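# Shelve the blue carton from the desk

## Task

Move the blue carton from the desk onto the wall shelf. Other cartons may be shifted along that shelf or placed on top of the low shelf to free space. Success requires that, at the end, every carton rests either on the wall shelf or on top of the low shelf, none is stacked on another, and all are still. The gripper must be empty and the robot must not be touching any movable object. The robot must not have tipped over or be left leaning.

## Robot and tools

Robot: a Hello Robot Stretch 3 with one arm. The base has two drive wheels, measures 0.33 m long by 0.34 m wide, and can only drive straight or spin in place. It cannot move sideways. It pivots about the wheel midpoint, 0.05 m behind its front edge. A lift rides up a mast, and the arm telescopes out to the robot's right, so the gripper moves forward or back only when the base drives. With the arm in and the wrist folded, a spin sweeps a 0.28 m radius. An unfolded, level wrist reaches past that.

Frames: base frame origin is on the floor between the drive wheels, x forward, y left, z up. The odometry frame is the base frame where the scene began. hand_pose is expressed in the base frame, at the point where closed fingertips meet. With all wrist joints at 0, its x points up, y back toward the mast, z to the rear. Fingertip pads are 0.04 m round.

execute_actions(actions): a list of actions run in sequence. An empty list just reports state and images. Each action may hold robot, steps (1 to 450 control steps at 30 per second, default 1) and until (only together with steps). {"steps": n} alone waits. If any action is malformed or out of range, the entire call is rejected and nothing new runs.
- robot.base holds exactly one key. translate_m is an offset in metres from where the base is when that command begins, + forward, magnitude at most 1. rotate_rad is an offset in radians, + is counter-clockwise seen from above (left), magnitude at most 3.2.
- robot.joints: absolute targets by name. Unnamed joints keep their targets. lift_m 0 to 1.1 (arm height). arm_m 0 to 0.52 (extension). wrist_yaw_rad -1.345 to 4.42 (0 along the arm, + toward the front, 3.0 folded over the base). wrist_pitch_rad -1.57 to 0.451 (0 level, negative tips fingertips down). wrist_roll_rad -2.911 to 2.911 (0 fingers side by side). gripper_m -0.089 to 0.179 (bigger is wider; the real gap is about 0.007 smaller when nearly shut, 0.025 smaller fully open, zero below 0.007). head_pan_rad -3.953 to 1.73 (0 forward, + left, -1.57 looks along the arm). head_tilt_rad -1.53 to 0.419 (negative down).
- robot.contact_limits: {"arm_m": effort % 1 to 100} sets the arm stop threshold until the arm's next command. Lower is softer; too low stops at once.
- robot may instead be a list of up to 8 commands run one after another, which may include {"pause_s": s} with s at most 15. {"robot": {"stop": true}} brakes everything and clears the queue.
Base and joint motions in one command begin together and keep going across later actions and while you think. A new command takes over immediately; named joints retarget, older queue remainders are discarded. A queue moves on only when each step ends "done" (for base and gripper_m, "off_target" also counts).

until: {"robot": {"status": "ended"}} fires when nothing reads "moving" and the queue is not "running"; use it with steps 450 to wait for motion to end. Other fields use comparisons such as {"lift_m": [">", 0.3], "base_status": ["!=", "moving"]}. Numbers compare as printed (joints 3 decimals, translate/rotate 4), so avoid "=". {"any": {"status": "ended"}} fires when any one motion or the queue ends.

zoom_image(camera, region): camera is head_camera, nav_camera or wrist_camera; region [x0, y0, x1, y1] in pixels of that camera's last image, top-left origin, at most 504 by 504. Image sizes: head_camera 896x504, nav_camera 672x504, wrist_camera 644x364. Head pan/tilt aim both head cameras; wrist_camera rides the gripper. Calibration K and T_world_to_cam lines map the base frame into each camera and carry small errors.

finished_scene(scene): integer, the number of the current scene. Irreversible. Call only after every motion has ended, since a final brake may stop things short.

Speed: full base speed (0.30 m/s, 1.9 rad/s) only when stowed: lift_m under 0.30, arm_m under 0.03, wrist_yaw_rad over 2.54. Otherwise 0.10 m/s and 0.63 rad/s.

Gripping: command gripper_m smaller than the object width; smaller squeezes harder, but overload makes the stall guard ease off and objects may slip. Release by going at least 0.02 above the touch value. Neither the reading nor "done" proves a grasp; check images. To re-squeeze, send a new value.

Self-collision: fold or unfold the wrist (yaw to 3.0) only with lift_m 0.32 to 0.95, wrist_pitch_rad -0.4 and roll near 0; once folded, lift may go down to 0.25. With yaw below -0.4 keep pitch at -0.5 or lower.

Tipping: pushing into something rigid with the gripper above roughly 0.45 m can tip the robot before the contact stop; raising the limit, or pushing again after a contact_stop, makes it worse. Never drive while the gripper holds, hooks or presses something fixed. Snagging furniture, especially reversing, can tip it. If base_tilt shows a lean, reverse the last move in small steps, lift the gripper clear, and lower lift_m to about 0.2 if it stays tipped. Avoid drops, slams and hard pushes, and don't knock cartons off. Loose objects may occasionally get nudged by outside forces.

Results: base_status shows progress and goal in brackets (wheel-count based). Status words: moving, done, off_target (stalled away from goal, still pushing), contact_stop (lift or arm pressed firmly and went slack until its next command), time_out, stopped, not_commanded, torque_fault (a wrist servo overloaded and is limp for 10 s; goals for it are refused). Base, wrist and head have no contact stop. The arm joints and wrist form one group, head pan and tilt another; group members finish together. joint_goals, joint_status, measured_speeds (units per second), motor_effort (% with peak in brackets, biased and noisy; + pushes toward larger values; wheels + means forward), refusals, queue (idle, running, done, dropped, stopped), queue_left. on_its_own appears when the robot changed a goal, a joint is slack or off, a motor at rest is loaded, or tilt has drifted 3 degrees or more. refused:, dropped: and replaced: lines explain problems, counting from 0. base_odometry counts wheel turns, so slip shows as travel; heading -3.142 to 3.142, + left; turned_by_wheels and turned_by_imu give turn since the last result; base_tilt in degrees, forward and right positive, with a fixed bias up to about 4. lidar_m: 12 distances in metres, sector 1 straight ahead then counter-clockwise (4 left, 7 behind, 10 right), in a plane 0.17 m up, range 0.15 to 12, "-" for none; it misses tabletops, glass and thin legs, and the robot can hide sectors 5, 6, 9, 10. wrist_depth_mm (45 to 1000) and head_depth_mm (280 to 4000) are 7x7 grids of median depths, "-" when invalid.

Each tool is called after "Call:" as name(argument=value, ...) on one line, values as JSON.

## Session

Call:
execute_actions(actions=[])

Scene clock: 0.00 s.
robot.base_odometry: x=+0.000 y=+0.000 heading=+0.000 (m, m, rad; robot's odometry frame)
robot.turned_by_wheels: +0.000 (rad since the last result)
robot.turned_by_imu: +0.000 (rad since the last result)
robot.base_tilt: forward=-0.8 right=+0.2 (deg)
robot.lidar_m: 1.49 1.97 1.47 2.06 2.37 1.96 2.12 2.87 2.81 1.88 1.45 1.42
robot.head_depth_mm: 1340 1343 1319 1326 1317 1323 1317 / 1438 1419 1423 1416 1409 1404 1398 / 1543 1500 1511 1497 1494 1491 1495 / 1628 1635 1600 1620 1602 1603 1592 / 1723 1749 1750 1736 1731 1719 1689 / 1699 1913 1909 1902 1894 1887 1869 / 1696 2066 2077 2077 2056 2064 2043
robot.base_status: not_commanded
robot.joint_positions: lift_m=+0.335 arm_m=-0.002 wrist_yaw_rad=+2.865 wrist_pitch_rad=-0.508 wrist_roll_rad=+0.011 gripper_m=+0.037 head_pan_rad=-0.001 head_tilt_rad=-0.013
robot.joint_goals: lift_m=+0.335 arm_m=-0.002 wrist_yaw_rad=+2.865 wrist_pitch_rad=-0.508 wrist_roll_rad=+0.011 gripper_m=+0.037 head_pan_rad=-0.001 head_tilt_rad=-0.013
robot.joint_status: lift_m=not_commanded arm_m=not_commanded wrist_yaw_rad=not_commanded wrist_pitch_rad=not_commanded wrist_roll_rad=not_commanded gripper_m=not_commanded head_pan_rad=not_commanded head_tilt_rad=not_commanded
robot.measured_speeds: translate_m=+0.000 rotate_rad=+0.000 lift_m=+0.000 arm_m=+0.000 wrist_yaw_rad=+0.000 wrist_pitch_rad=+0.000 wrist_roll_rad=+0.000 head_pan_rad=+0.000 head_tilt_rad=+0.000
robot: refusals=0 queue=idle queue_left=0
robot.motor_effort: left_wheel=+0 right_wheel=+1 lift_m=+40 arm_m=+0 wrist_yaw_rad=+0 wrist_pitch_rad=+4 wrist_roll_rad=+0 gripper_m=+1 head_pan_rad=+0 head_tilt_rad=+2 (%)
robot.hand_pose: x=+0.0368 y=+0.0614 z=+0.3278 quat_wxyz=(+0.271, +0.706, +0.080, +0.650) (m; robot's base frame)
robot.wrist_depth_mm: - - - - - - - / - - - - - - - / 871 868 866 865 862 846 864 / 693 - 683 696 694 708 701 / 591 - 611 590 598 586 586 / 512 513 - 511 519 512 516 / 461 - - 459 452 450 449
pictures: head_camera (sideways: a quarter turn clockwise sets it upright), nav_camera (sideways: a quarter turn counterclockwise sets it upright), wrist_camera
camera_calibration (this result's frames):
head_camera: T_world_to_cam=[[0.0228811, 0.0332038, -0.999187, 1.31959], [0.0414208, 0.998559, 0.0341314, -0.0410035], [0.99888, -0.0421681, 0.0214728, -0.0751913], [0, 0, 0, 1]] pos_world=[0.0466118, -0.00604154, 1.32153]
nav_camera: T_world_to_cam=[[-0.0304955, -0.0419991, 0.998652, -1.25368], [-0.0220837, -0.998845, -0.0426816, 0.107529], [0.999291, -0.0233555, 0.0295328, -0.0820445], [0, 0, 0, 1]] pos_world=[0.0461295, 0.0528351, 1.259]
wrist_camera: T_world_to_cam=[[0.963975, -0.265341, -0.0186183, -0.00920365], [-0.185078, -0.618814, -0.763424, 0.326571], [0.191046, 0.739367, -0.64563, 0.32925], [0, 0, 0, 1]] pos_world=[0.00641117, -0.043792, 0.461715]
Images, in order (width x height): head_camera 896x504, nav_camera 672x504, wrist_camera 644x364.

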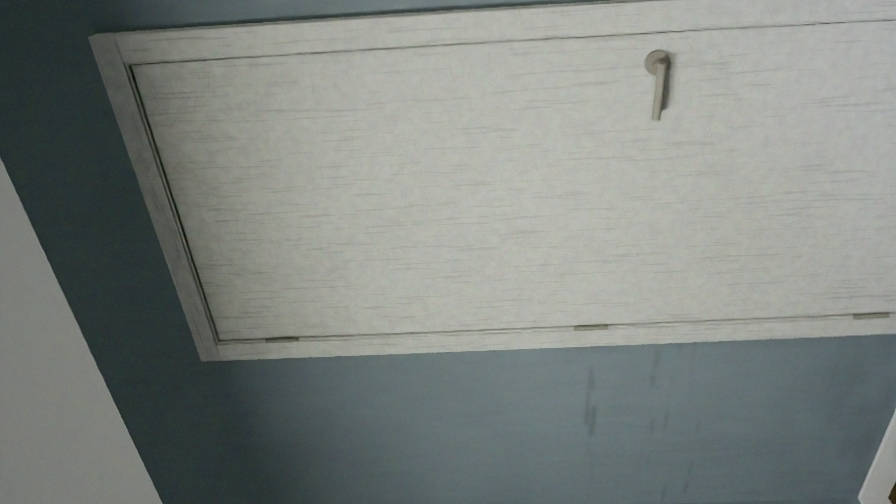

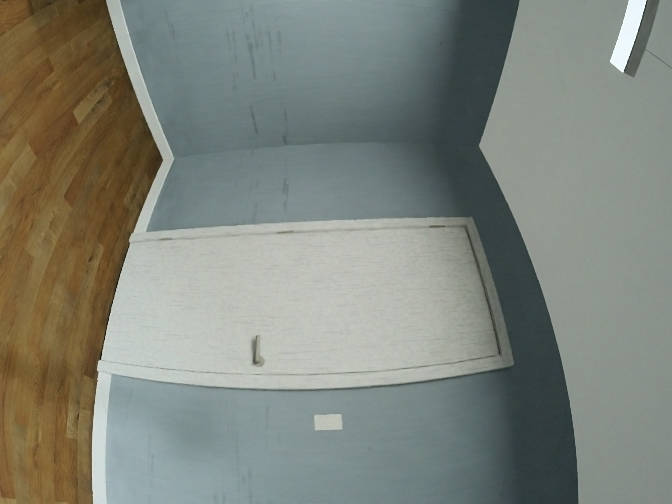

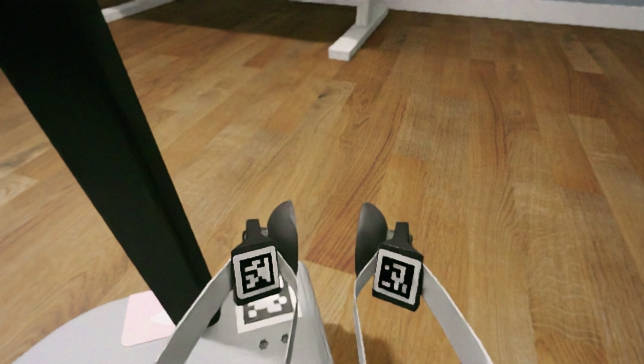

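Call:
execute_actions(actions=[{"robot":{"joints":{"head_pan_rad":1.5,"head_tilt_rad":-0.4}},"steps":200,"until":{"robot":{"status":"ended"}}}])

Call:
execute_actions(actions=[{"robot":{"joints":{"head_pan_rad":-2.1,"head_tilt_rad":-0.3}},"steps":200,"until":{"robot":{"status":"ended"}}}])

Scene clock: 2.83 s.
robot.base_odometry: x=+0.000 y=+0.000 heading=+0.000 (m, m, rad; robot's odometry frame)
robot.turned_by_wheels: +0.000 (rad since the last result)
robot.turned_by_imu: +0.000 (rad since the last result)
robot.base_tilt: forward=-0.7 right=+0.2 (deg)
robot.lidar_m: 1.49 1.97 1.47 2.05 2.37 1.95 2.13 2.86 2.82 1.88 1.45 1.42
robot.head_depth_mm: 1603 1694 1809 1716 2001 1791 1425 / 1666 1784 1871 1711 1559 1695 1448 / 1752 1871 1982 1741 2248 1828 1444 / 1859 1951 2083 1759 2335 1825 1457 / 1922 2053 2207 1757 2488 1832 1451 / 2047 2185 2338 1660 2516 1844 1451 / 2167 2317 2516 1968 2314 1874 1459
robot.base_status: not_commanded
robot.joint_positions: lift_m=+0.335 arm_m=-0.002 wrist_yaw_rad=+2.865 wrist_pitch_rad=-0.508 wrist_roll_rad=+0.011 gripper_m=+0.037 head_pan_rad=+1.493 head_tilt_rad=-0.395
robot.joint_goals: lift_m=+0.335 arm_m=-0.002 wrist_yaw_rad=+2.865 wrist_pitch_rad=-0.508 wrist_roll_rad=+0.011 gripper_m=+0.037 head_pan_rad=+1.500 head_tilt_rad=-0.400
robot.joint_status: lift_m=not_commanded arm_m=not_commanded wrist_yaw_rad=not_commanded wrist_pitch_rad=not_commanded wrist_roll_rad=not_commanded gripper_m=not_commanded head_pan_rad=done head_tilt_rad=done
robot.measured_speeds: translate_m=+0.000 rotate_rad=+0.000 lift_m=+0.000 arm_m=+0.000 wrist_yaw_rad=+0.000 wrist_pitch_rad=+0.000 wrist_roll_rad=+0.000 head_pan_rad=+0.000 head_tilt_rad=+0.000
robot: refusals=0 queue=done queue_left=0
robot.motor_effort: left_wheel=-1(1) right_wheel=+0(0) lift_m=+40(40) arm_m=+0(0) wrist_yaw_rad=+0(0) wrist_pitch_rad=+4(4) wrist_roll_rad=+0(0) gripper_m=+1(0) head_pan_rad=+2(40) head_tilt_rad=-3(29) (%)
robot.hand_pose: x=+0.0368 y=+0.0614 z=+0.3278 quat_wxyz=(+0.271, +0.706, +0.080, +0.650) (m; robot's base frame)
robot.wrist_depth_mm: - - - - - - - / - - - - - - - / 861 889 857 851 861 867 856 / 696 - 701 697 697 694 703 / 593 - 605 589 597 590 591 / 515 523 - 509 517 509 513 / 458 - - 459 454 451 447
pictures: head_camera (sideways: a quarter turn clockwise sets it upright), nav_camera (sideways: a quarter turn counterclockwise sets it upright), wrist_camera
camera_calibration (this result's frames):
head_camera: T_world_to_cam=[[-0.0604837, -0.347272, -0.935812, 1.2371], [-0.991652, 0.127861, 0.0166446, -0.0119231], [0.113874, 0.929007, -0.352107, 0.416484], [0, 0, 0, 1]] pos_world=[0.0155745, 0.04422, 1.30454]
nav_camera: T_world_to_cam=[[0.0686946, 0.339351, 0.938148, -1.17503], [0.993068, -0.113165, -0.0317816, 0.0871271], [0.0953802, 0.933828, -0.344773, 0.410694], [0, 0, 0, 1]] pos_world=[-0.0449773, 0.0250882, 1.24671]
wrist_camera: T_world_to_cam=[[0.963975, -0.265341, -0.0186182, -0.00920371], [-0.185078, -0.618814, -0.763423, 0.326571], [0.191046, 0.739367, -0.64563, 0.32925], [0, 0, 0, 1]] pos_world=[0.00641116, -0.043792, 0.461715]
Images, in order (width x height): head_camera 896x504, nav_camera 672x504, wrist_camera 644x364.

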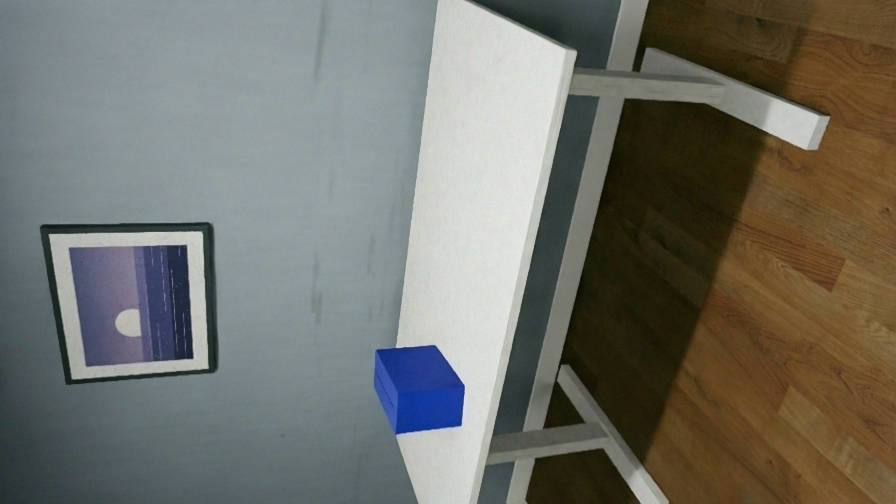

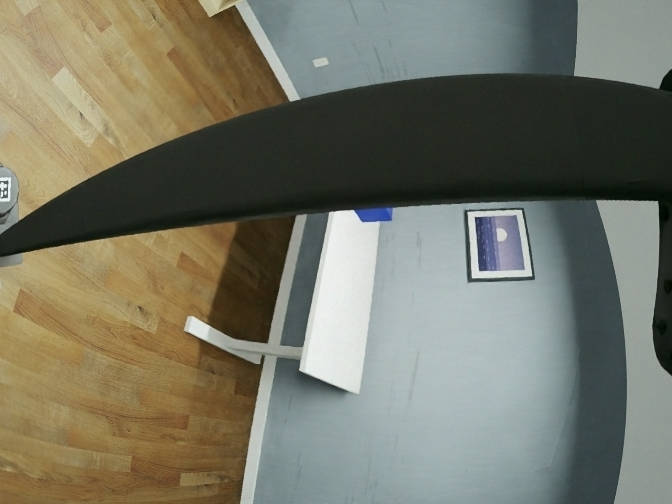

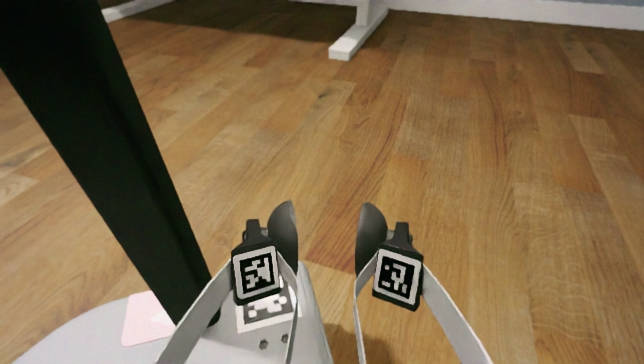

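Scene clock: 4.90 s.
robot.base_odometry: x=+0.000 y=+0.000 heading=+0.000 (m, m, rad; robot's odometry frame)
robot.turned_by_wheels: +0.000 (rad since the last result)
robot.turned_by_imu: +0.000 (rad since the last result)
robot.base_tilt: forward=-0.9 right=+0.1 (deg)
robot.lidar_m: 1.50 1.97 1.47 2.06 2.37 1.96 2.12 2.87 2.81 1.88 1.45 1.42
robot.head_depth_mm: 2413 2564 2684 2766 2856 2000 1536 / 2439 2568 2687 2673 2881 2022 1563 / 2475 2595 2654 2770 2923 2027 1570 / 2452 2569 2682 2836 2895 2041 1575 / 2460 2613 2692 2850 2936 2075 1582 / 2502 2574 2734 2902 2959 2079 1592 / 2464 2605 2723 2835 2920 2082 1588
robot.base_status: not_commanded
robot.joint_positions: lift_m=+0.335 arm_m=-0.002 wrist_yaw_rad=+2.865 wrist_pitch_rad=-0.508 wrist_roll_rad=+0.011 gripper_m=+0.037 head_pan_rad=-2.093 head_tilt_rad=-0.310
robot.joint_goals: lift_m=+0.335 arm_m=-0.002 wrist_yaw_rad=+2.865 wrist_pitch_rad=-0.508 wrist_roll_rad=+0.011 gripper_m=+0.037 head_pan_rad=-2.100 head_tilt_rad=-0.300
robot.joint_status: lift_m=not_commanded arm_m=not_commanded wrist_yaw_rad=not_commanded wrist_pitch_rad=not_commanded wrist_roll_rad=not_commanded gripper_m=not_commanded head_pan_rad=done head_tilt_rad=done
robot.measured_speeds: translate_m=+0.000 rotate_rad=+0.000 lift_m=+0.000 arm_m=+0.000 wrist_yaw_rad=+0.000 wrist_pitch_rad=+0.000 wrist_roll_rad=+0.000 head_pan_rad=+0.000 head_tilt_rad=+0.000
robot: refusals=0 queue=done queue_left=0
robot.motor_effort: left_wheel=-1(0) right_wheel=+1(0) lift_m=+40(40) arm_m=-1(0) wrist_yaw_rad=+0(0) wrist_pitch_rad=+4(4) wrist_roll_rad=+0(0) gripper_m=+1(1) head_pan_rad=-2(41) head_tilt_rad=+5(15) (%)
robot.hand_pose: x=+0.0368 y=+0.0614 z=+0.3278 quat_wxyz=(+0.271, +0.706, +0.080, +0.650) (m; robot's base frame)
robot.wrist_depth_mm: - - - - - - - / - - - - - - - / 845 884 845 858 866 866 858 / 701 - 699 689 697 697 694 / 587 - 612 594 602 585 590 / 512 516 - 512 520 509 516 / 457 - - 461 447 451 450
pictures: head_camera (sideways: a quarter turn clockwise sets it upright), nav_camera (sideways: a quarter turn counterclockwise sets it upright), wrist_camera
camera_calibration (this result's frames):
head_camera: T_world_to_cam=[[0.163599, 0.217788, -0.962187, 1.27018], [0.841408, -0.539998, 0.0208366, -0.0285643], [-0.515041, -0.813001, -0.271592, 0.315533], [0, 0, 0, 1]] pos_world=[-0.0212536, -0.0355258, 1.30844]
nav_camera: T_world_to_cam=[[-0.167526, -0.206959, 0.9639, -1.20722], [-0.849611, 0.526268, -0.034668, 0.102129], [-0.500095, -0.824748, -0.263999, 0.309201], [0, 0, 0, 1]] pos_world=[0.0391596, -0.0485779, 1.2488]
wrist_camera: T_world_to_cam=[[0.963975, -0.26534, -0.0186183, -0.00920363], [-0.185078, -0.618814, -0.763423, 0.326571], [0.191046, 0.739367, -0.64563, 0.32925], [0, 0, 0, 1]] pos_world=[0.00641114, -0.043792, 0.461715]
Images, in order (width x height): head_camera 896x504, nav_camera 672x504, wrist_camera 644x364.

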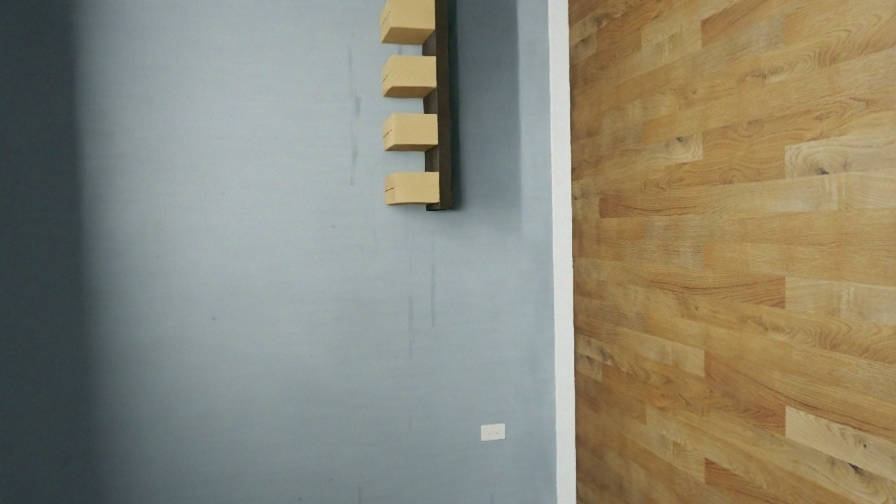

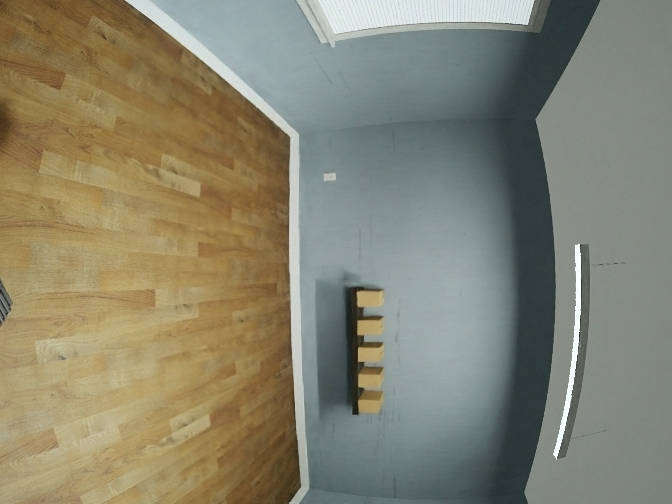

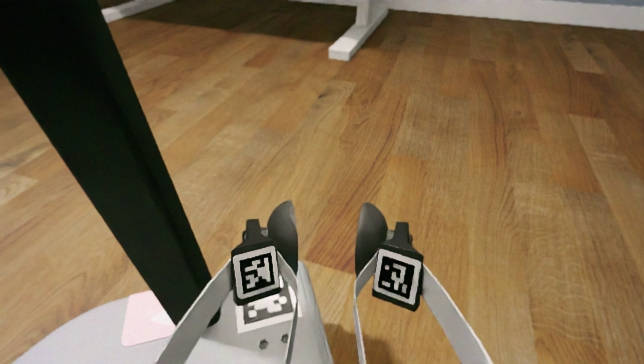

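Call:
execute_actions(actions=[{"robot":[{"joints":{"lift_m":0.27,"head_pan_rad":-1.57,"head_tilt_rad":-0.6},"base":{"rotate_rad":-2.333}},{"base":{"translate_m":1.0}},{"base":{"translate_m":0.845}},{"base":{"rotate_rad":1.767},"joints":{"lift_m":0.5,"wrist_pitch_rad":-0.4,"wrist_roll_rad":0}},{"joints":{"wrist_yaw_rad":0,"gripper_m":0.0}},{"joints":{"wrist_pitch_rad":0,"lift_m":0.6}}],"steps":450,"until":{"robot":{"status":"ended"}}},{"steps":450,"until":{"robot":{"status":"ended"}}}])

Scene clock: 28.97 s.
robot.base_odometry: x=-1.274 y=-1.335 heading=-0.566 (m, m, rad; robot's odometry frame)
robot.turned_by_wheels: -0.566 (rad since the last result)
robot.turned_by_imu: -0.557 (rad since the last result)
robot.base_tilt: forward=-0.7 right=+0.2 (deg)
robot.lidar_m: 1.71 1.80 2.54 3.73 2.69 1.85 2.04 1.36 1.02 1.00 1.05 1.48
robot.head_depth_mm: 822 904 998 872 922 1418 1250 / 824 902 1000 1057 986 1422 1255 / 823 896 996 864 921 1413 1254 / 822 901 996 1068 1002 1419 1226 / 820 899 985 880 924 1416 1270 / 819 895 991 1045 1204 1407 1262 / 816 891 986 1103 1247 1408 1268
robot.base_status: done (rotate_rad +1.7669 of +1.7670)
robot.joint_positions: lift_m=+0.600 arm_m=-0.002 wrist_yaw_rad=+0.002 wrist_pitch_rad=-0.026 wrist_roll_rad=+0.004 gripper_m=+0.000 head_pan_rad=-1.577 head_tilt_rad=-0.593
robot.joint_goals: lift_m=+0.600 arm_m=-0.002 wrist_yaw_rad=+0.000 wrist_pitch_rad=+0.000 wrist_roll_rad=+0.000 gripper_m=+0.000 head_pan_rad=-1.570 head_tilt_rad=-0.600
robot.joint_status: lift_m=done arm_m=not_commanded wrist_yaw_rad=done wrist_pitch_rad=done wrist_roll_rad=done gripper_m=done head_pan_rad=done head_tilt_rad=done
robot.measured_speeds: translate_m=+0.000 rotate_rad=+0.000 lift_m=+0.000 arm_m=+0.000 wrist_yaw_rad=+0.000 wrist_pitch_rad=+0.000 wrist_roll_rad=+0.000 head_pan_rad=+0.000 head_tilt_rad=+0.000
robot: refusals=0 queue=done queue_left=0
robot.motor_effort: left_wheel=-5(16) right_wheel=+4(11) lift_m=+54(57) arm_m=-1(1) wrist_yaw_rad=-3(3) wrist_pitch_rad=+8(9) wrist_roll_rad=-3(3) gripper_m=-2(80) head_pan_rad=+2(29) head_tilt_rad=-3(28) (%)
robot.hand_pose: x=-0.0209 y=-0.3983 z=+0.7076 quat_wxyz=(+0.706, +0.010, -0.708, -0.009) (m; robot's base frame)
robot.wrist_depth_mm: 734 715 706 705 694 687 680 / 779 762 494 721 477 508 467 / 805 791 514 607 498 499 528 / 834 808 525 517 511 505 494 / 860 853 850 - 799 796 782 / 903 898 866 864 841 846 820 / 944 930 911 902 883 869 845
pictures: head_camera (sideways: a quarter turn clockwise sets it upright), nav_camera (sideways: a quarter turn counterclockwise sets it upright), wrist_camera
camera_calibration (this result's frames):
head_camera: T_world_to_cam=[[0.0363541, 0.528248, -0.848311, 1.12237], [0.998274, -0.0583713, 0.00643255, -0.0107637], [-0.046119, -0.847081, -0.529459, 0.648238], [0, 0, 0, 1]] pos_world=[-0.000161303, -0.0444059, 1.2954]
nav_camera: T_world_to_cam=[[-0.045118, -0.521542, 0.852032, -1.06199], [-0.998608, 0.0468834, -0.0241816, 0.0893748], [-0.0273345, -0.851937, -0.522931, 0.643273], [0, 0, 0, 1]] pos_world=[0.0589192, -0.0100324, 1.24339]
wrist_camera: T_world_to_cam=[[-0.999808, -0.018666, -0.00590387, -0.0203094], [0.00169035, 0.218132, -0.975918, 0.808979], [0.0195044, -0.975741, -0.218059, -0.0638258], [0, 0, 0, 1]] pos_world=[-0.0204281, -0.239121, 0.775459]
Images, in order (width x height): head_camera 896x504, nav_camera 672x504, wrist_camera 644x364.

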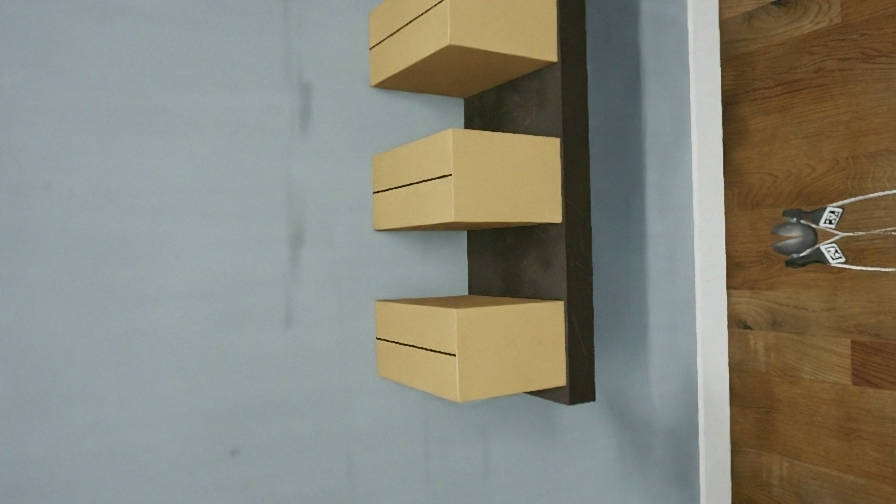

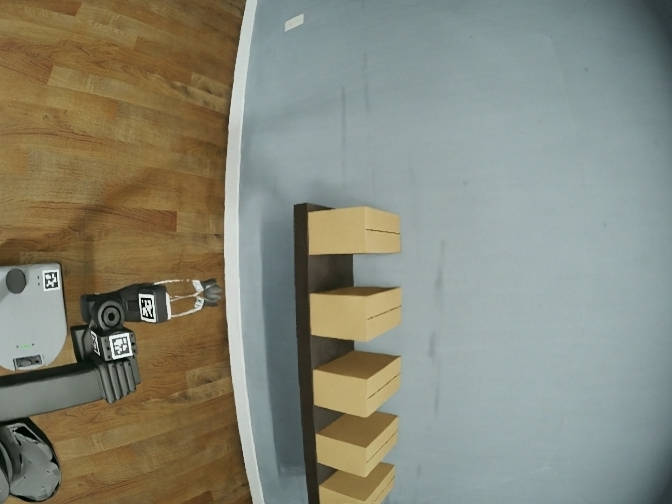

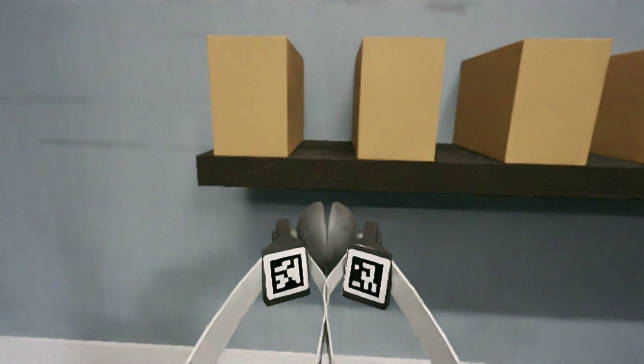

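Call:
execute_actions(actions=[{"robot":[{"joints":{"lift_m":0.63}},{"joints":{"arm_m":0.39}},{"base":{"translate_m":-0.16}},{"base":{"translate_m":0.03}},{"joints":{"arm_m":0.0}}],"steps":450,"until":{"robot":{"status":"ended"}}}])

Scene clock: 44.33 s.
robot.base_odometry: x=-1.384 y=-1.265 heading=-0.566 (m, m, rad; robot's odometry frame)
robot.turned_by_wheels: +0.000 (rad since the last result)
robot.turned_by_imu: +0.001 (rad since the last result)
robot.base_tilt: forward=-0.7 right=+0.1 (deg)
robot.lidar_m: 1.84 1.94 2.75 3.73 2.12 1.74 1.91 1.35 1.02 0.99 1.04 1.48
robot.head_depth_mm: 817 897 990 858 917 1407 1247 / 821 901 983 880 931 1407 1254 / 813 895 992 869 916 1399 1264 / 814 893 986 952 954 1409 1216 / 815 894 984 1079 961 1401 1257 / 812 893 981 933 918 1396 1266 / 809 889 983 847 923 1388 1265
robot.base_status: done (translate_m +0.0300 of +0.0300)
robot.joint_positions: lift_m=+0.630 arm_m=+0.000 wrist_yaw_rad=+0.001 wrist_pitch_rad=-0.025 wrist_roll_rad=+0.004 gripper_m=+0.000 head_pan_rad=-1.577 head_tilt_rad=-0.593
robot.joint_goals: lift_m=+0.630 arm_m=+0.000 wrist_yaw_rad=+0.000 wrist_pitch_rad=+0.000 wrist_roll_rad=+0.000 gripper_m=+0.000 head_pan_rad=-1.570 head_tilt_rad=-0.600
robot.joint_status: lift_m=done arm_m=done wrist_yaw_rad=done wrist_pitch_rad=done wrist_roll_rad=done gripper_m=done head_pan_rad=done head_tilt_rad=done
robot.measured_speeds: translate_m=+0.000 rotate_rad=+0.000 lift_m=+0.000 arm_m=+0.000 wrist_yaw_rad=+0.000 wrist_pitch_rad=+0.000 wrist_roll_rad=+0.000 head_pan_rad=+0.000 head_tilt_rad=+0.000
robot: refusals=0 queue=done queue_left=0
robot.motor_effort: left_wheel=-4(9) right_wheel=+3(10) lift_m=+55(56) arm_m=-6(4) wrist_yaw_rad=-1(5) wrist_pitch_rad=+8(8) wrist_roll_rad=-3(3) gripper_m=-1(2) head_pan_rad=+3(3) head_tilt_rad=-3(4) (%)
robot.hand_pose: x=-0.0212 y=-0.4009 z=+0.7377 quat_wxyz=(+0.706, +0.010, -0.708, -0.009) (m; robot's base frame)
robot.wrist_depth_mm: 728 715 717 689 695 674 670 / 752 497 700 649 501 470 472 / 790 518 633 638 509 479 477 / 833 536 527 519 514 496 487 / 884 831 808 - 806 791 780 / 894 889 875 865 842 811 814 / 931 931 901 893 876 861 842
pictures: head_camera (sideways: a quarter turn clockwise sets it upright), nav_camera (sideways: a quarter turn counterclockwise sets it upright), wrist_camera
camera_calibration (this result's frames):
head_camera: T_world_to_cam=[[0.0363541, 0.528248, -0.848311, 1.12237], [0.998274, -0.0583713, 0.00643255, -0.0107637], [-0.046119, -0.847081, -0.529459, 0.648238], [0, 0, 0, 1]] pos_world=[-0.000161303, -0.0444059, 1.2954]
nav_camera: T_world_to_cam=[[-0.045118, -0.521542, 0.852032, -1.06199], [-0.998608, 0.0468834, -0.0241816, 0.0893748], [-0.0273345, -0.851937, -0.522931, 0.643273], [0, 0, 0, 1]] pos_world=[0.0589192, -0.0100324, 1.24339]
wrist_camera: T_world_to_cam=[[-0.999829, -0.017513, -0.00589834, -0.0200186], [0.00194254, 0.217811, -0.975989, 0.838832], [0.0183772, -0.975834, -0.217739, -0.0601366], [0, 0, 0, 1]] pos_world=[-0.0205395, -0.24174, 0.805479]
Images, in order (width x height): head_camera 896x504, nav_camera 672x504, wrist_camera 644x364.

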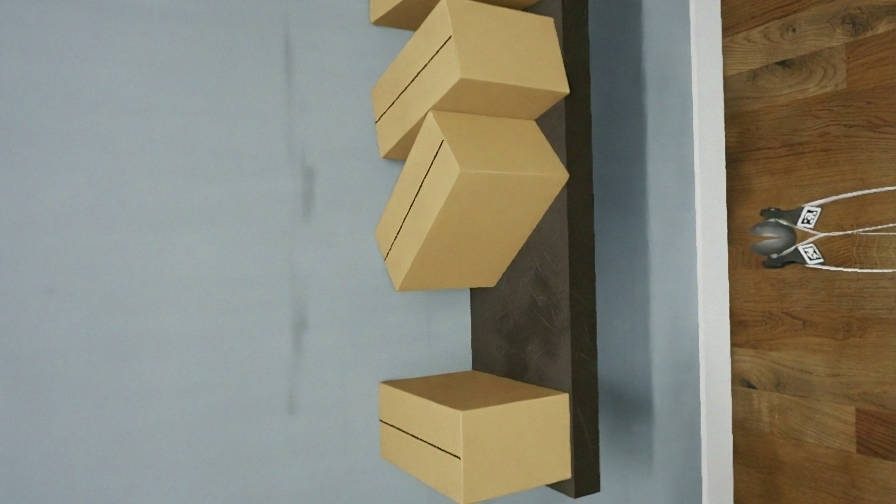

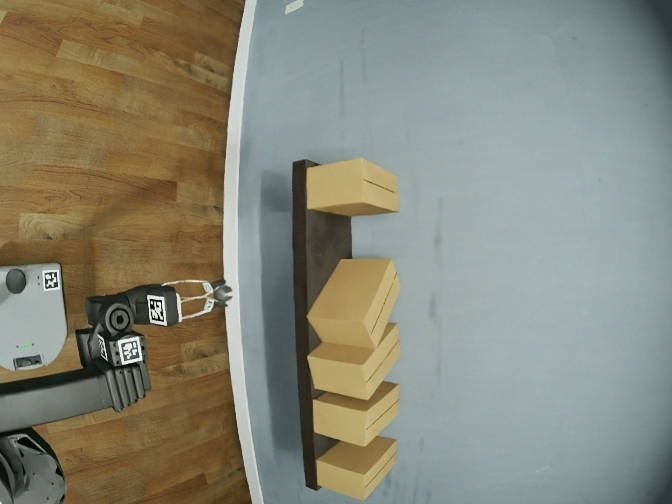

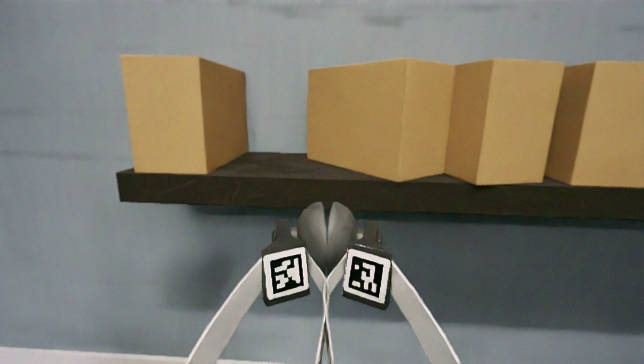

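Call:
execute_actions(actions=[{"robot":[{"base":{"translate_m":0.085}},{"joints":{"arm_m":0.46}},{"base":{"translate_m":-0.14}},{"base":{"translate_m":0.04}},{"joints":{"arm_m":0.0}}],"steps":450,"until":{"robot":{"status":"ended"}}}])

Scene clock: 60.77 s.
robot.base_odometry: x=-1.396 y=-1.257 heading=-0.566 (m, m, rad; robot's odometry frame)
robot.turned_by_wheels: +0.000 (rad since the last result)
robot.turned_by_imu: +0.002 (rad since the last result)
robot.base_tilt: forward=-0.6 right=+0.1 (deg)
robot.lidar_m: 1.85 1.95 2.77 3.26 2.11 1.72 1.90 1.35 1.02 0.99 1.05 1.48
robot.head_depth_mm: 818 896 993 856 918 1416 1252 / 816 896 991 859 912 1422 1247 / 812 895 982 876 928 1418 1251 / 816 894 982 1047 957 1402 1232 / 809 889 982 1077 961 1406 1258 / 813 888 980 977 926 1399 1257 / 811 886 982 846 904 1393 1265
robot.base_status: done (translate_m +0.0400 of +0.0400)
robot.joint_positions: lift_m=+0.630 arm_m=+0.001 wrist_yaw_rad=+0.001 wrist_pitch_rad=-0.025 wrist_roll_rad=+0.004 gripper_m=+0.000 head_pan_rad=-1.577 head_tilt_rad=-0.593
robot.joint_goals: lift_m=+0.630 arm_m=+0.000 wrist_yaw_rad=+0.000 wrist_pitch_rad=+0.000 wrist_roll_rad=+0.000 gripper_m=+0.000 head_pan_rad=-1.570 head_tilt_rad=-0.600
robot.joint_status: lift_m=done arm_m=moving wrist_yaw_rad=done wrist_pitch_rad=done wrist_roll_rad=done gripper_m=done head_pan_rad=done head_tilt_rad=done
robot.measured_speeds: translate_m=+0.000 rotate_rad=+0.000 lift_m=+0.000 arm_m=-0.012 wrist_yaw_rad=+0.000 wrist_pitch_rad=+0.000 wrist_roll_rad=+0.000 head_pan_rad=+0.000 head_tilt_rad=+0.000
robot: refusals=0 queue=running queue_left=0
robot.motor_effort: left_wheel=-3(9) right_wheel=+3(10) lift_m=+55(55) arm_m=-6(7) wrist_yaw_rad=-1(6) wrist_pitch_rad=+8(8) wrist_roll_rad=-3(3) gripper_m=-2(2) head_pan_rad=+2(3) head_tilt_rad=-4(3) (%)
robot.hand_pose: x=-0.0212 y=-0.4013 z=+0.7377 quat_wxyz=(+0.706, +0.010, -0.708, -0.009) (m; robot's base frame)
robot.wrist_depth_mm: 721 706 709 699 697 675 673 / 768 493 719 719 465 467 463 / 788 510 675 752 487 480 475 / 832 529 522 522 504 502 486 / 870 837 830 - 800 790 784 / 893 876 871 876 835 838 796 / 939 929 903 899 868 852 833
pictures: head_camera (sideways: a quarter turn clockwise sets it upright), nav_camera (sideways: a quarter turn counterclockwise sets it upright), wrist_camera
camera_calibration (this result's frames):
head_camera: T_world_to_cam=[[0.0363541, 0.528248, -0.848311, 1.12237], [0.998274, -0.0583714, 0.00643255, -0.0107637], [-0.0461191, -0.847081, -0.529459, 0.648238], [0, 0, 0, 1]] pos_world=[-0.000161308, -0.0444059, 1.2954]
nav_camera: T_world_to_cam=[[-0.0451181, -0.521542, 0.852032, -1.06199], [-0.998608, 0.0468836, -0.0241816, 0.0893748], [-0.0273346, -0.851937, -0.522931, 0.643273], [0, 0, 0, 1]] pos_world=[0.0589192, -0.0100324, 1.24339]
wrist_camera: T_world_to_cam=[[-0.999829, -0.0175026, -0.00589835, -0.0200235], [0.00194494, 0.217804, -0.975991, 0.838913], [0.018367, -0.975836, -0.217732, -0.0605008], [0, 0, 0, 1]] pos_world=[-0.0205405, -0.242108, 0.80548]
Images, in order (width x height): head_camera 896x504, nav_camera 672x504, wrist_camera 644x364.

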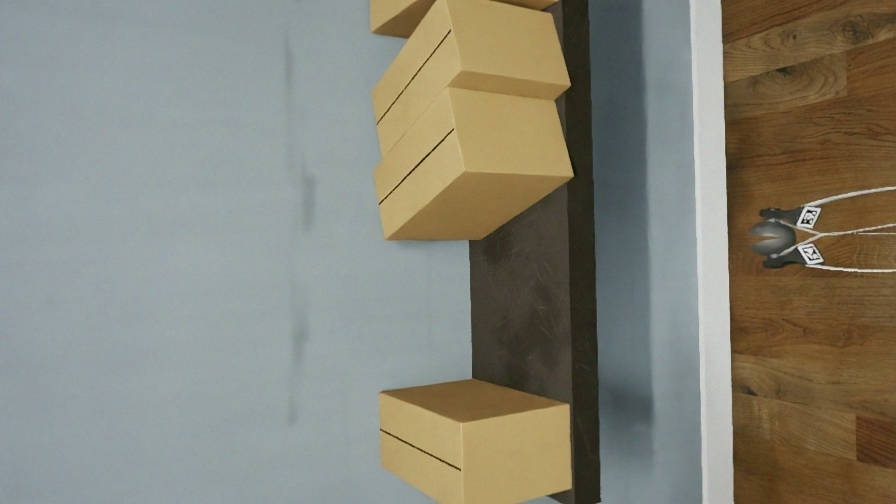

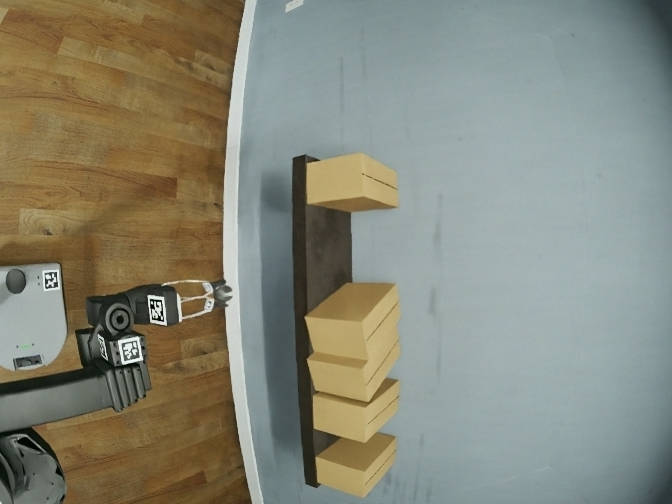

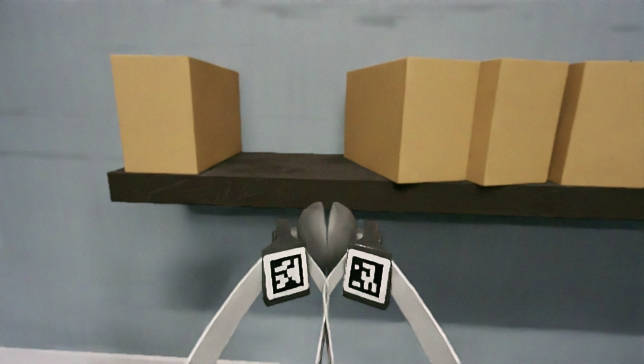

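Call:
execute_actions(actions=[{"robot":[{"joints":{"wrist_pitch_rad":-0.4,"wrist_yaw_rad":3.0}},{"joints":{"lift_m":0.27},"base":{"rotate_rad":1.788}},{"base":{"translate_m":1.0}},{"base":{"translate_m":1.0}},{"base":{"translate_m":0.417}},{"base":{"rotate_rad":1.354},"joints":{"lift_m":0.6,"head_tilt_rad":-0.7}},{"joints":{"wrist_yaw_rad":0,"gripper_m":0.179}},{"joints":{"wrist_pitch_rad":0,"lift_m":0.75}}],"steps":450,"until":{"robot":{"status":"ended"}}},{"steps":450,"until":{"robot":{"status":"ended"}}}])

Scene clock: 91.77 s.
robot.base_odometry: x=-0.570 y=+1.014 heading=+2.576 (m, m, rad; robot's odometry frame)
robot.turned_by_wheels: +3.142 (rad since the last result)
robot.turned_by_imu: +3.158 (rad since the last result)
robot.base_tilt: forward=-0.7 right=+0.1 (deg)
robot.lidar_m: 0.90 1.19 1.66 3.30 3.33 2.54 2.46 1.93 1.20 1.44 1.07 1.29
robot.head_depth_mm: 1207 1344 1298 954 1590 1389 1242 / 1198 1334 1305 953 1637 1407 1242 / 1203 1336 1301 955 1608 1425 - / 1198 1341 1133 878 1607 1458 - / 1203 1335 1136 893 1613 1403 1201 / 1209 1332 1323 960 1605 1406 1196 / 1198 1336 1327 964 1392 1380 1193
robot.base_status: done (rotate_rad +1.3539 of +1.3540)
robot.joint_positions: lift_m=+0.750 arm_m=+0.000 wrist_yaw_rad=+0.002 wrist_pitch_rad=-0.025 wrist_roll_rad=+0.004 gripper_m=+0.179 head_pan_rad=-1.577 head_tilt_rad=-0.692
robot.joint_goals: lift_m=+0.750 arm_m=+0.000 wrist_yaw_rad=+0.000 wrist_pitch_rad=+0.000 wrist_roll_rad=+0.000 gripper_m=+0.179 head_pan_rad=-1.570 head_tilt_rad=-0.700
robot.joint_status: lift_m=done arm_m=done wrist_yaw_rad=done wrist_pitch_rad=done wrist_roll_rad=done gripper_m=done head_pan_rad=done head_tilt_rad=done
robot.measured_speeds: translate_m=+0.000 rotate_rad=+0.000 lift_m=+0.000 arm_m=+0.000 wrist_yaw_rad=+0.000 wrist_pitch_rad=+0.000 wrist_roll_rad=+0.000 head_pan_rad=+0.000 head_tilt_rad=+0.000
robot: refusals=0 queue=done queue_left=0
robot.motor_effort: left_wheel=-4(15) right_wheel=+4(11) lift_m=+55(58) arm_m=-6(7) wrist_yaw_rad=-3(6) wrist_pitch_rad=+8(8) wrist_roll_rad=-3(3) gripper_m=+0(84) head_pan_rad=+3(3) head_tilt_rad=-4(17) (%)
robot.hand_pose: x=-0.0209 y=-0.4009 z=+0.8577 quat_wxyz=(+0.706, +0.010, -0.708, -0.008) (m; robot's base frame)
robot.wrist_depth_mm: - - - - - - - / - - - - - - - / - - - 516 - - - / - 822 836 534 891 898 916 / 498 550 507 521 526 530 543 / - 874 - - 419 427 408 / - - - - - - -
pictures: head_camera (sideways: a quarter turn clockwise sets it upright), nav_camera (sideways: a quarter turn counterclockwise sets it upright), wrist_camera
camera_calibration (this result's frames):
head_camera: T_world_to_cam=[[0.03683, 0.609176, -0.792179, 1.04918], [0.998272, -0.058745, 0.00123752, -0.00399988], [-0.0457827, -0.790856, -0.610287, 0.753393], [0, 0, 0, 1]] pos_world=[-0.000156007, -0.0435451, 1.29093]
nav_camera: T_world_to_cam=[[-0.0455964, -0.602869, 0.796536, -0.989628], [-0.998595, 0.0490599, -0.0200313, 0.0839686], [-0.0270018, -0.796331, -0.604259, 0.749078], [0, 0, 0, 1]] pos_world=[0.0589536, -0.00422135, 1.24259]
wrist_camera: T_world_to_cam=[[-0.999804, -0.0189153, -0.00576581, -0.0196282], [0.00151096, 0.21765, -0.976026, 0.955949], [0.0197167, -0.975844, -0.217579, -0.0341006], [0, 0, 0, 1]] pos_world=[-0.0203964, -0.24171, 0.925498]
Images, in order (width x height): head_camera 896x504, nav_camera 672x504, wrist_camera 644x364.

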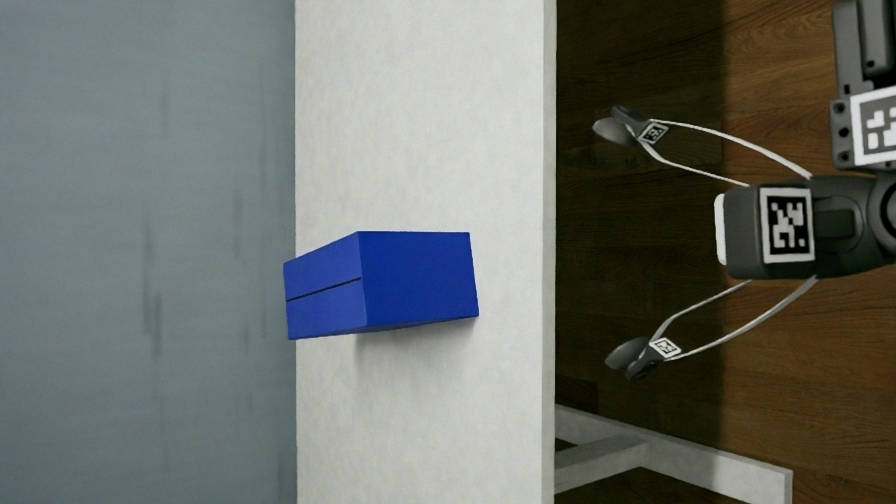

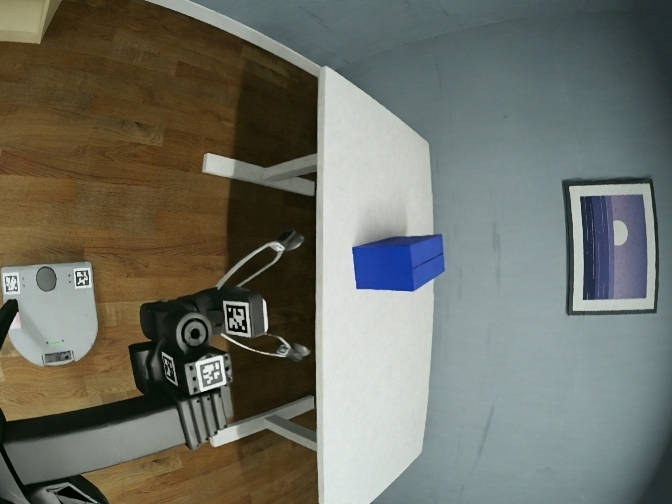

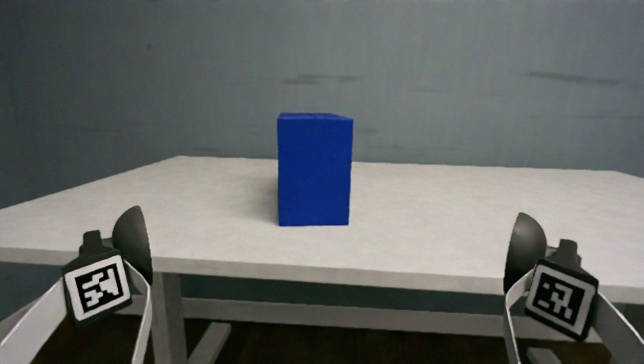

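Call:
execute_actions(actions=[{"robot":[{"joints":{"lift_m":0.71,"arm_m":0.2},"base":{"translate_m":0.03}},{"joints":{"arm_m":0.33}}],"steps":450,"until":{"robot":{"status":"ended"}}}])

Scene clock: 98.03 s.
robot.base_odometry: x=-0.595 y=+1.030 heading=+2.576 (m, m, rad; robot's odometry frame)
robot.turned_by_wheels: +0.000 (rad since the last result)
robot.turned_by_imu: +0.001 (rad since the last result)
robot.base_tilt: forward=-0.8 right=+0.2 (deg)
robot.lidar_m: 0.88 1.17 1.64 3.29 3.38 2.58 2.50 1.94 1.22 1.44 1.06 1.26
robot.head_depth_mm: 1204 1343 1301 954 1609 1402 1230 / 1208 1345 1301 959 1587 - 1171 / 1199 1335 1304 992 1580 1406 1198 / 1205 1341 896 848 1600 1417 1196 / 1211 1331 1252 918 1608 1407 1192 / 1193 1334 1320 965 1618 1407 1197 / 1188 1339 1327 966 1413 1379 1192
robot.base_status: done (translate_m +0.0300 of +0.0300)
robot.joint_positions: lift_m=+0.710 arm_m=+0.330 wrist_yaw_rad=+0.001 wrist_pitch_rad=-0.025 wrist_roll_rad=+0.004 gripper_m=+0.179 head_pan_rad=-1.577 head_tilt_rad=-0.692
robot.joint_goals: lift_m=+0.710 arm_m=+0.330 wrist_yaw_rad=+0.000 wrist_pitch_rad=+0.000 wrist_roll_rad=+0.000 gripper_m=+0.179 head_pan_rad=-1.570 head_tilt_rad=-0.700
robot.joint_status: lift_m=done arm_m=done wrist_yaw_rad=done wrist_pitch_rad=done wrist_roll_rad=done gripper_m=done head_pan_rad=done head_tilt_rad=done
robot.measured_speeds: translate_m=+0.000 rotate_rad=+0.000 lift_m=+0.000 arm_m=+0.000 wrist_yaw_rad=+0.000 wrist_pitch_rad=+0.000 wrist_roll_rad=+0.000 head_pan_rad=+0.000 head_tilt_rad=+0.000
robot: refusals=0 queue=done queue_left=0
robot.motor_effort: left_wheel=-3(6) right_wheel=+4(9) lift_m=+25(55) arm_m=+5(6) wrist_yaw_rad=-2(3) wrist_pitch_rad=+8(7) wrist_roll_rad=-3(3) gripper_m=+0(0) head_pan_rad=+3(3) head_tilt_rad=-3(5) (%)
robot.hand_pose: x=-0.0211 y=-0.7302 z=+0.8188 quat_wxyz=(+0.706, +0.009, -0.708, -0.009) (m; robot's base frame)
robot.wrist_depth_mm: 854 847 832 811 789 779 781 / 880 872 850 172 178 814 805 / 957 922 875 176 181 858 816 / 932 656 597 184 189 732 726 / 398 437 379 192 199 428 431 / 304 276 278 200 209 300 324 / 217 227 219 209 215 234 226
pictures: head_camera (sideways: a quarter turn clockwise sets it upright), nav_camera (sideways: a quarter turn counterclockwise sets it upright), wrist_camera
camera_calibration (this result's frames):
head_camera: T_world_to_cam=[[0.03683, 0.609177, -0.792179, 1.04918], [0.998272, -0.0587449, 0.00123752, -0.00399987], [-0.0457826, -0.790856, -0.610288, 0.753393], [0, 0, 0, 1]] pos_world=[-0.000156002, -0.0435451, 1.29093]
nav_camera: T_world_to_cam=[[-0.0455963, -0.602869, 0.796536, -0.989628], [-0.998595, 0.0490598, -0.0200313, 0.0839686], [-0.0270017, -0.796331, -0.604259, 0.749078], [0, 0, 0, 1]] pos_world=[0.0589536, -0.00422134, 1.24259]
wrist_camera: T_world_to_cam=[[-0.999824, -0.0178761, -0.00576107, -0.0255929], [0.00173788, 0.217371, -0.976088, 0.98946], [0.0187009, -0.975925, -0.217301, -0.364217], [0, 0, 0, 1]] pos_world=[-0.0204968, -0.570985, 0.886507]
Images, in order (width x height): head_camera 896x504, nav_camera 672x504, wrist_camera 644x364.

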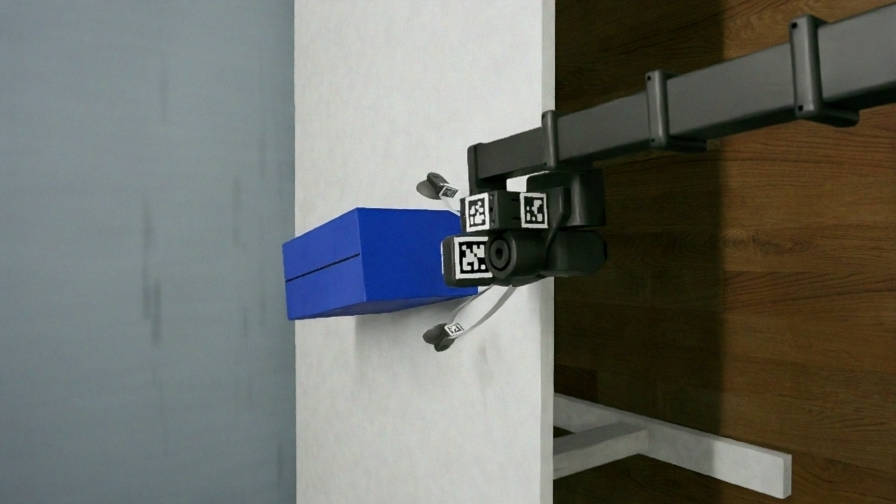

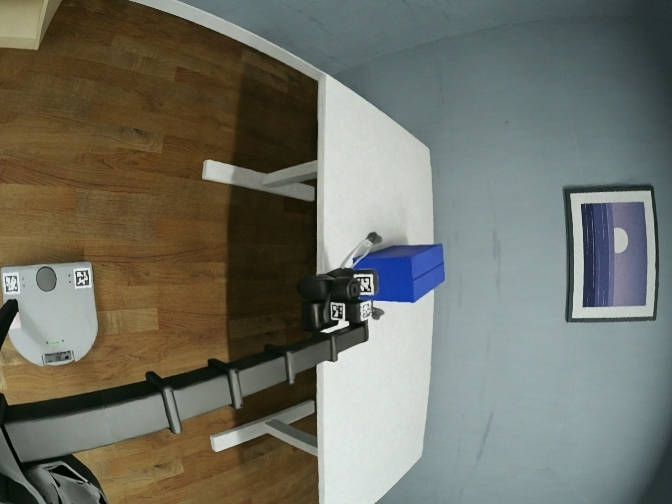

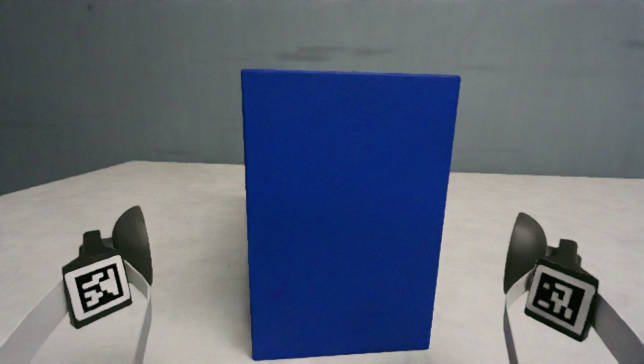

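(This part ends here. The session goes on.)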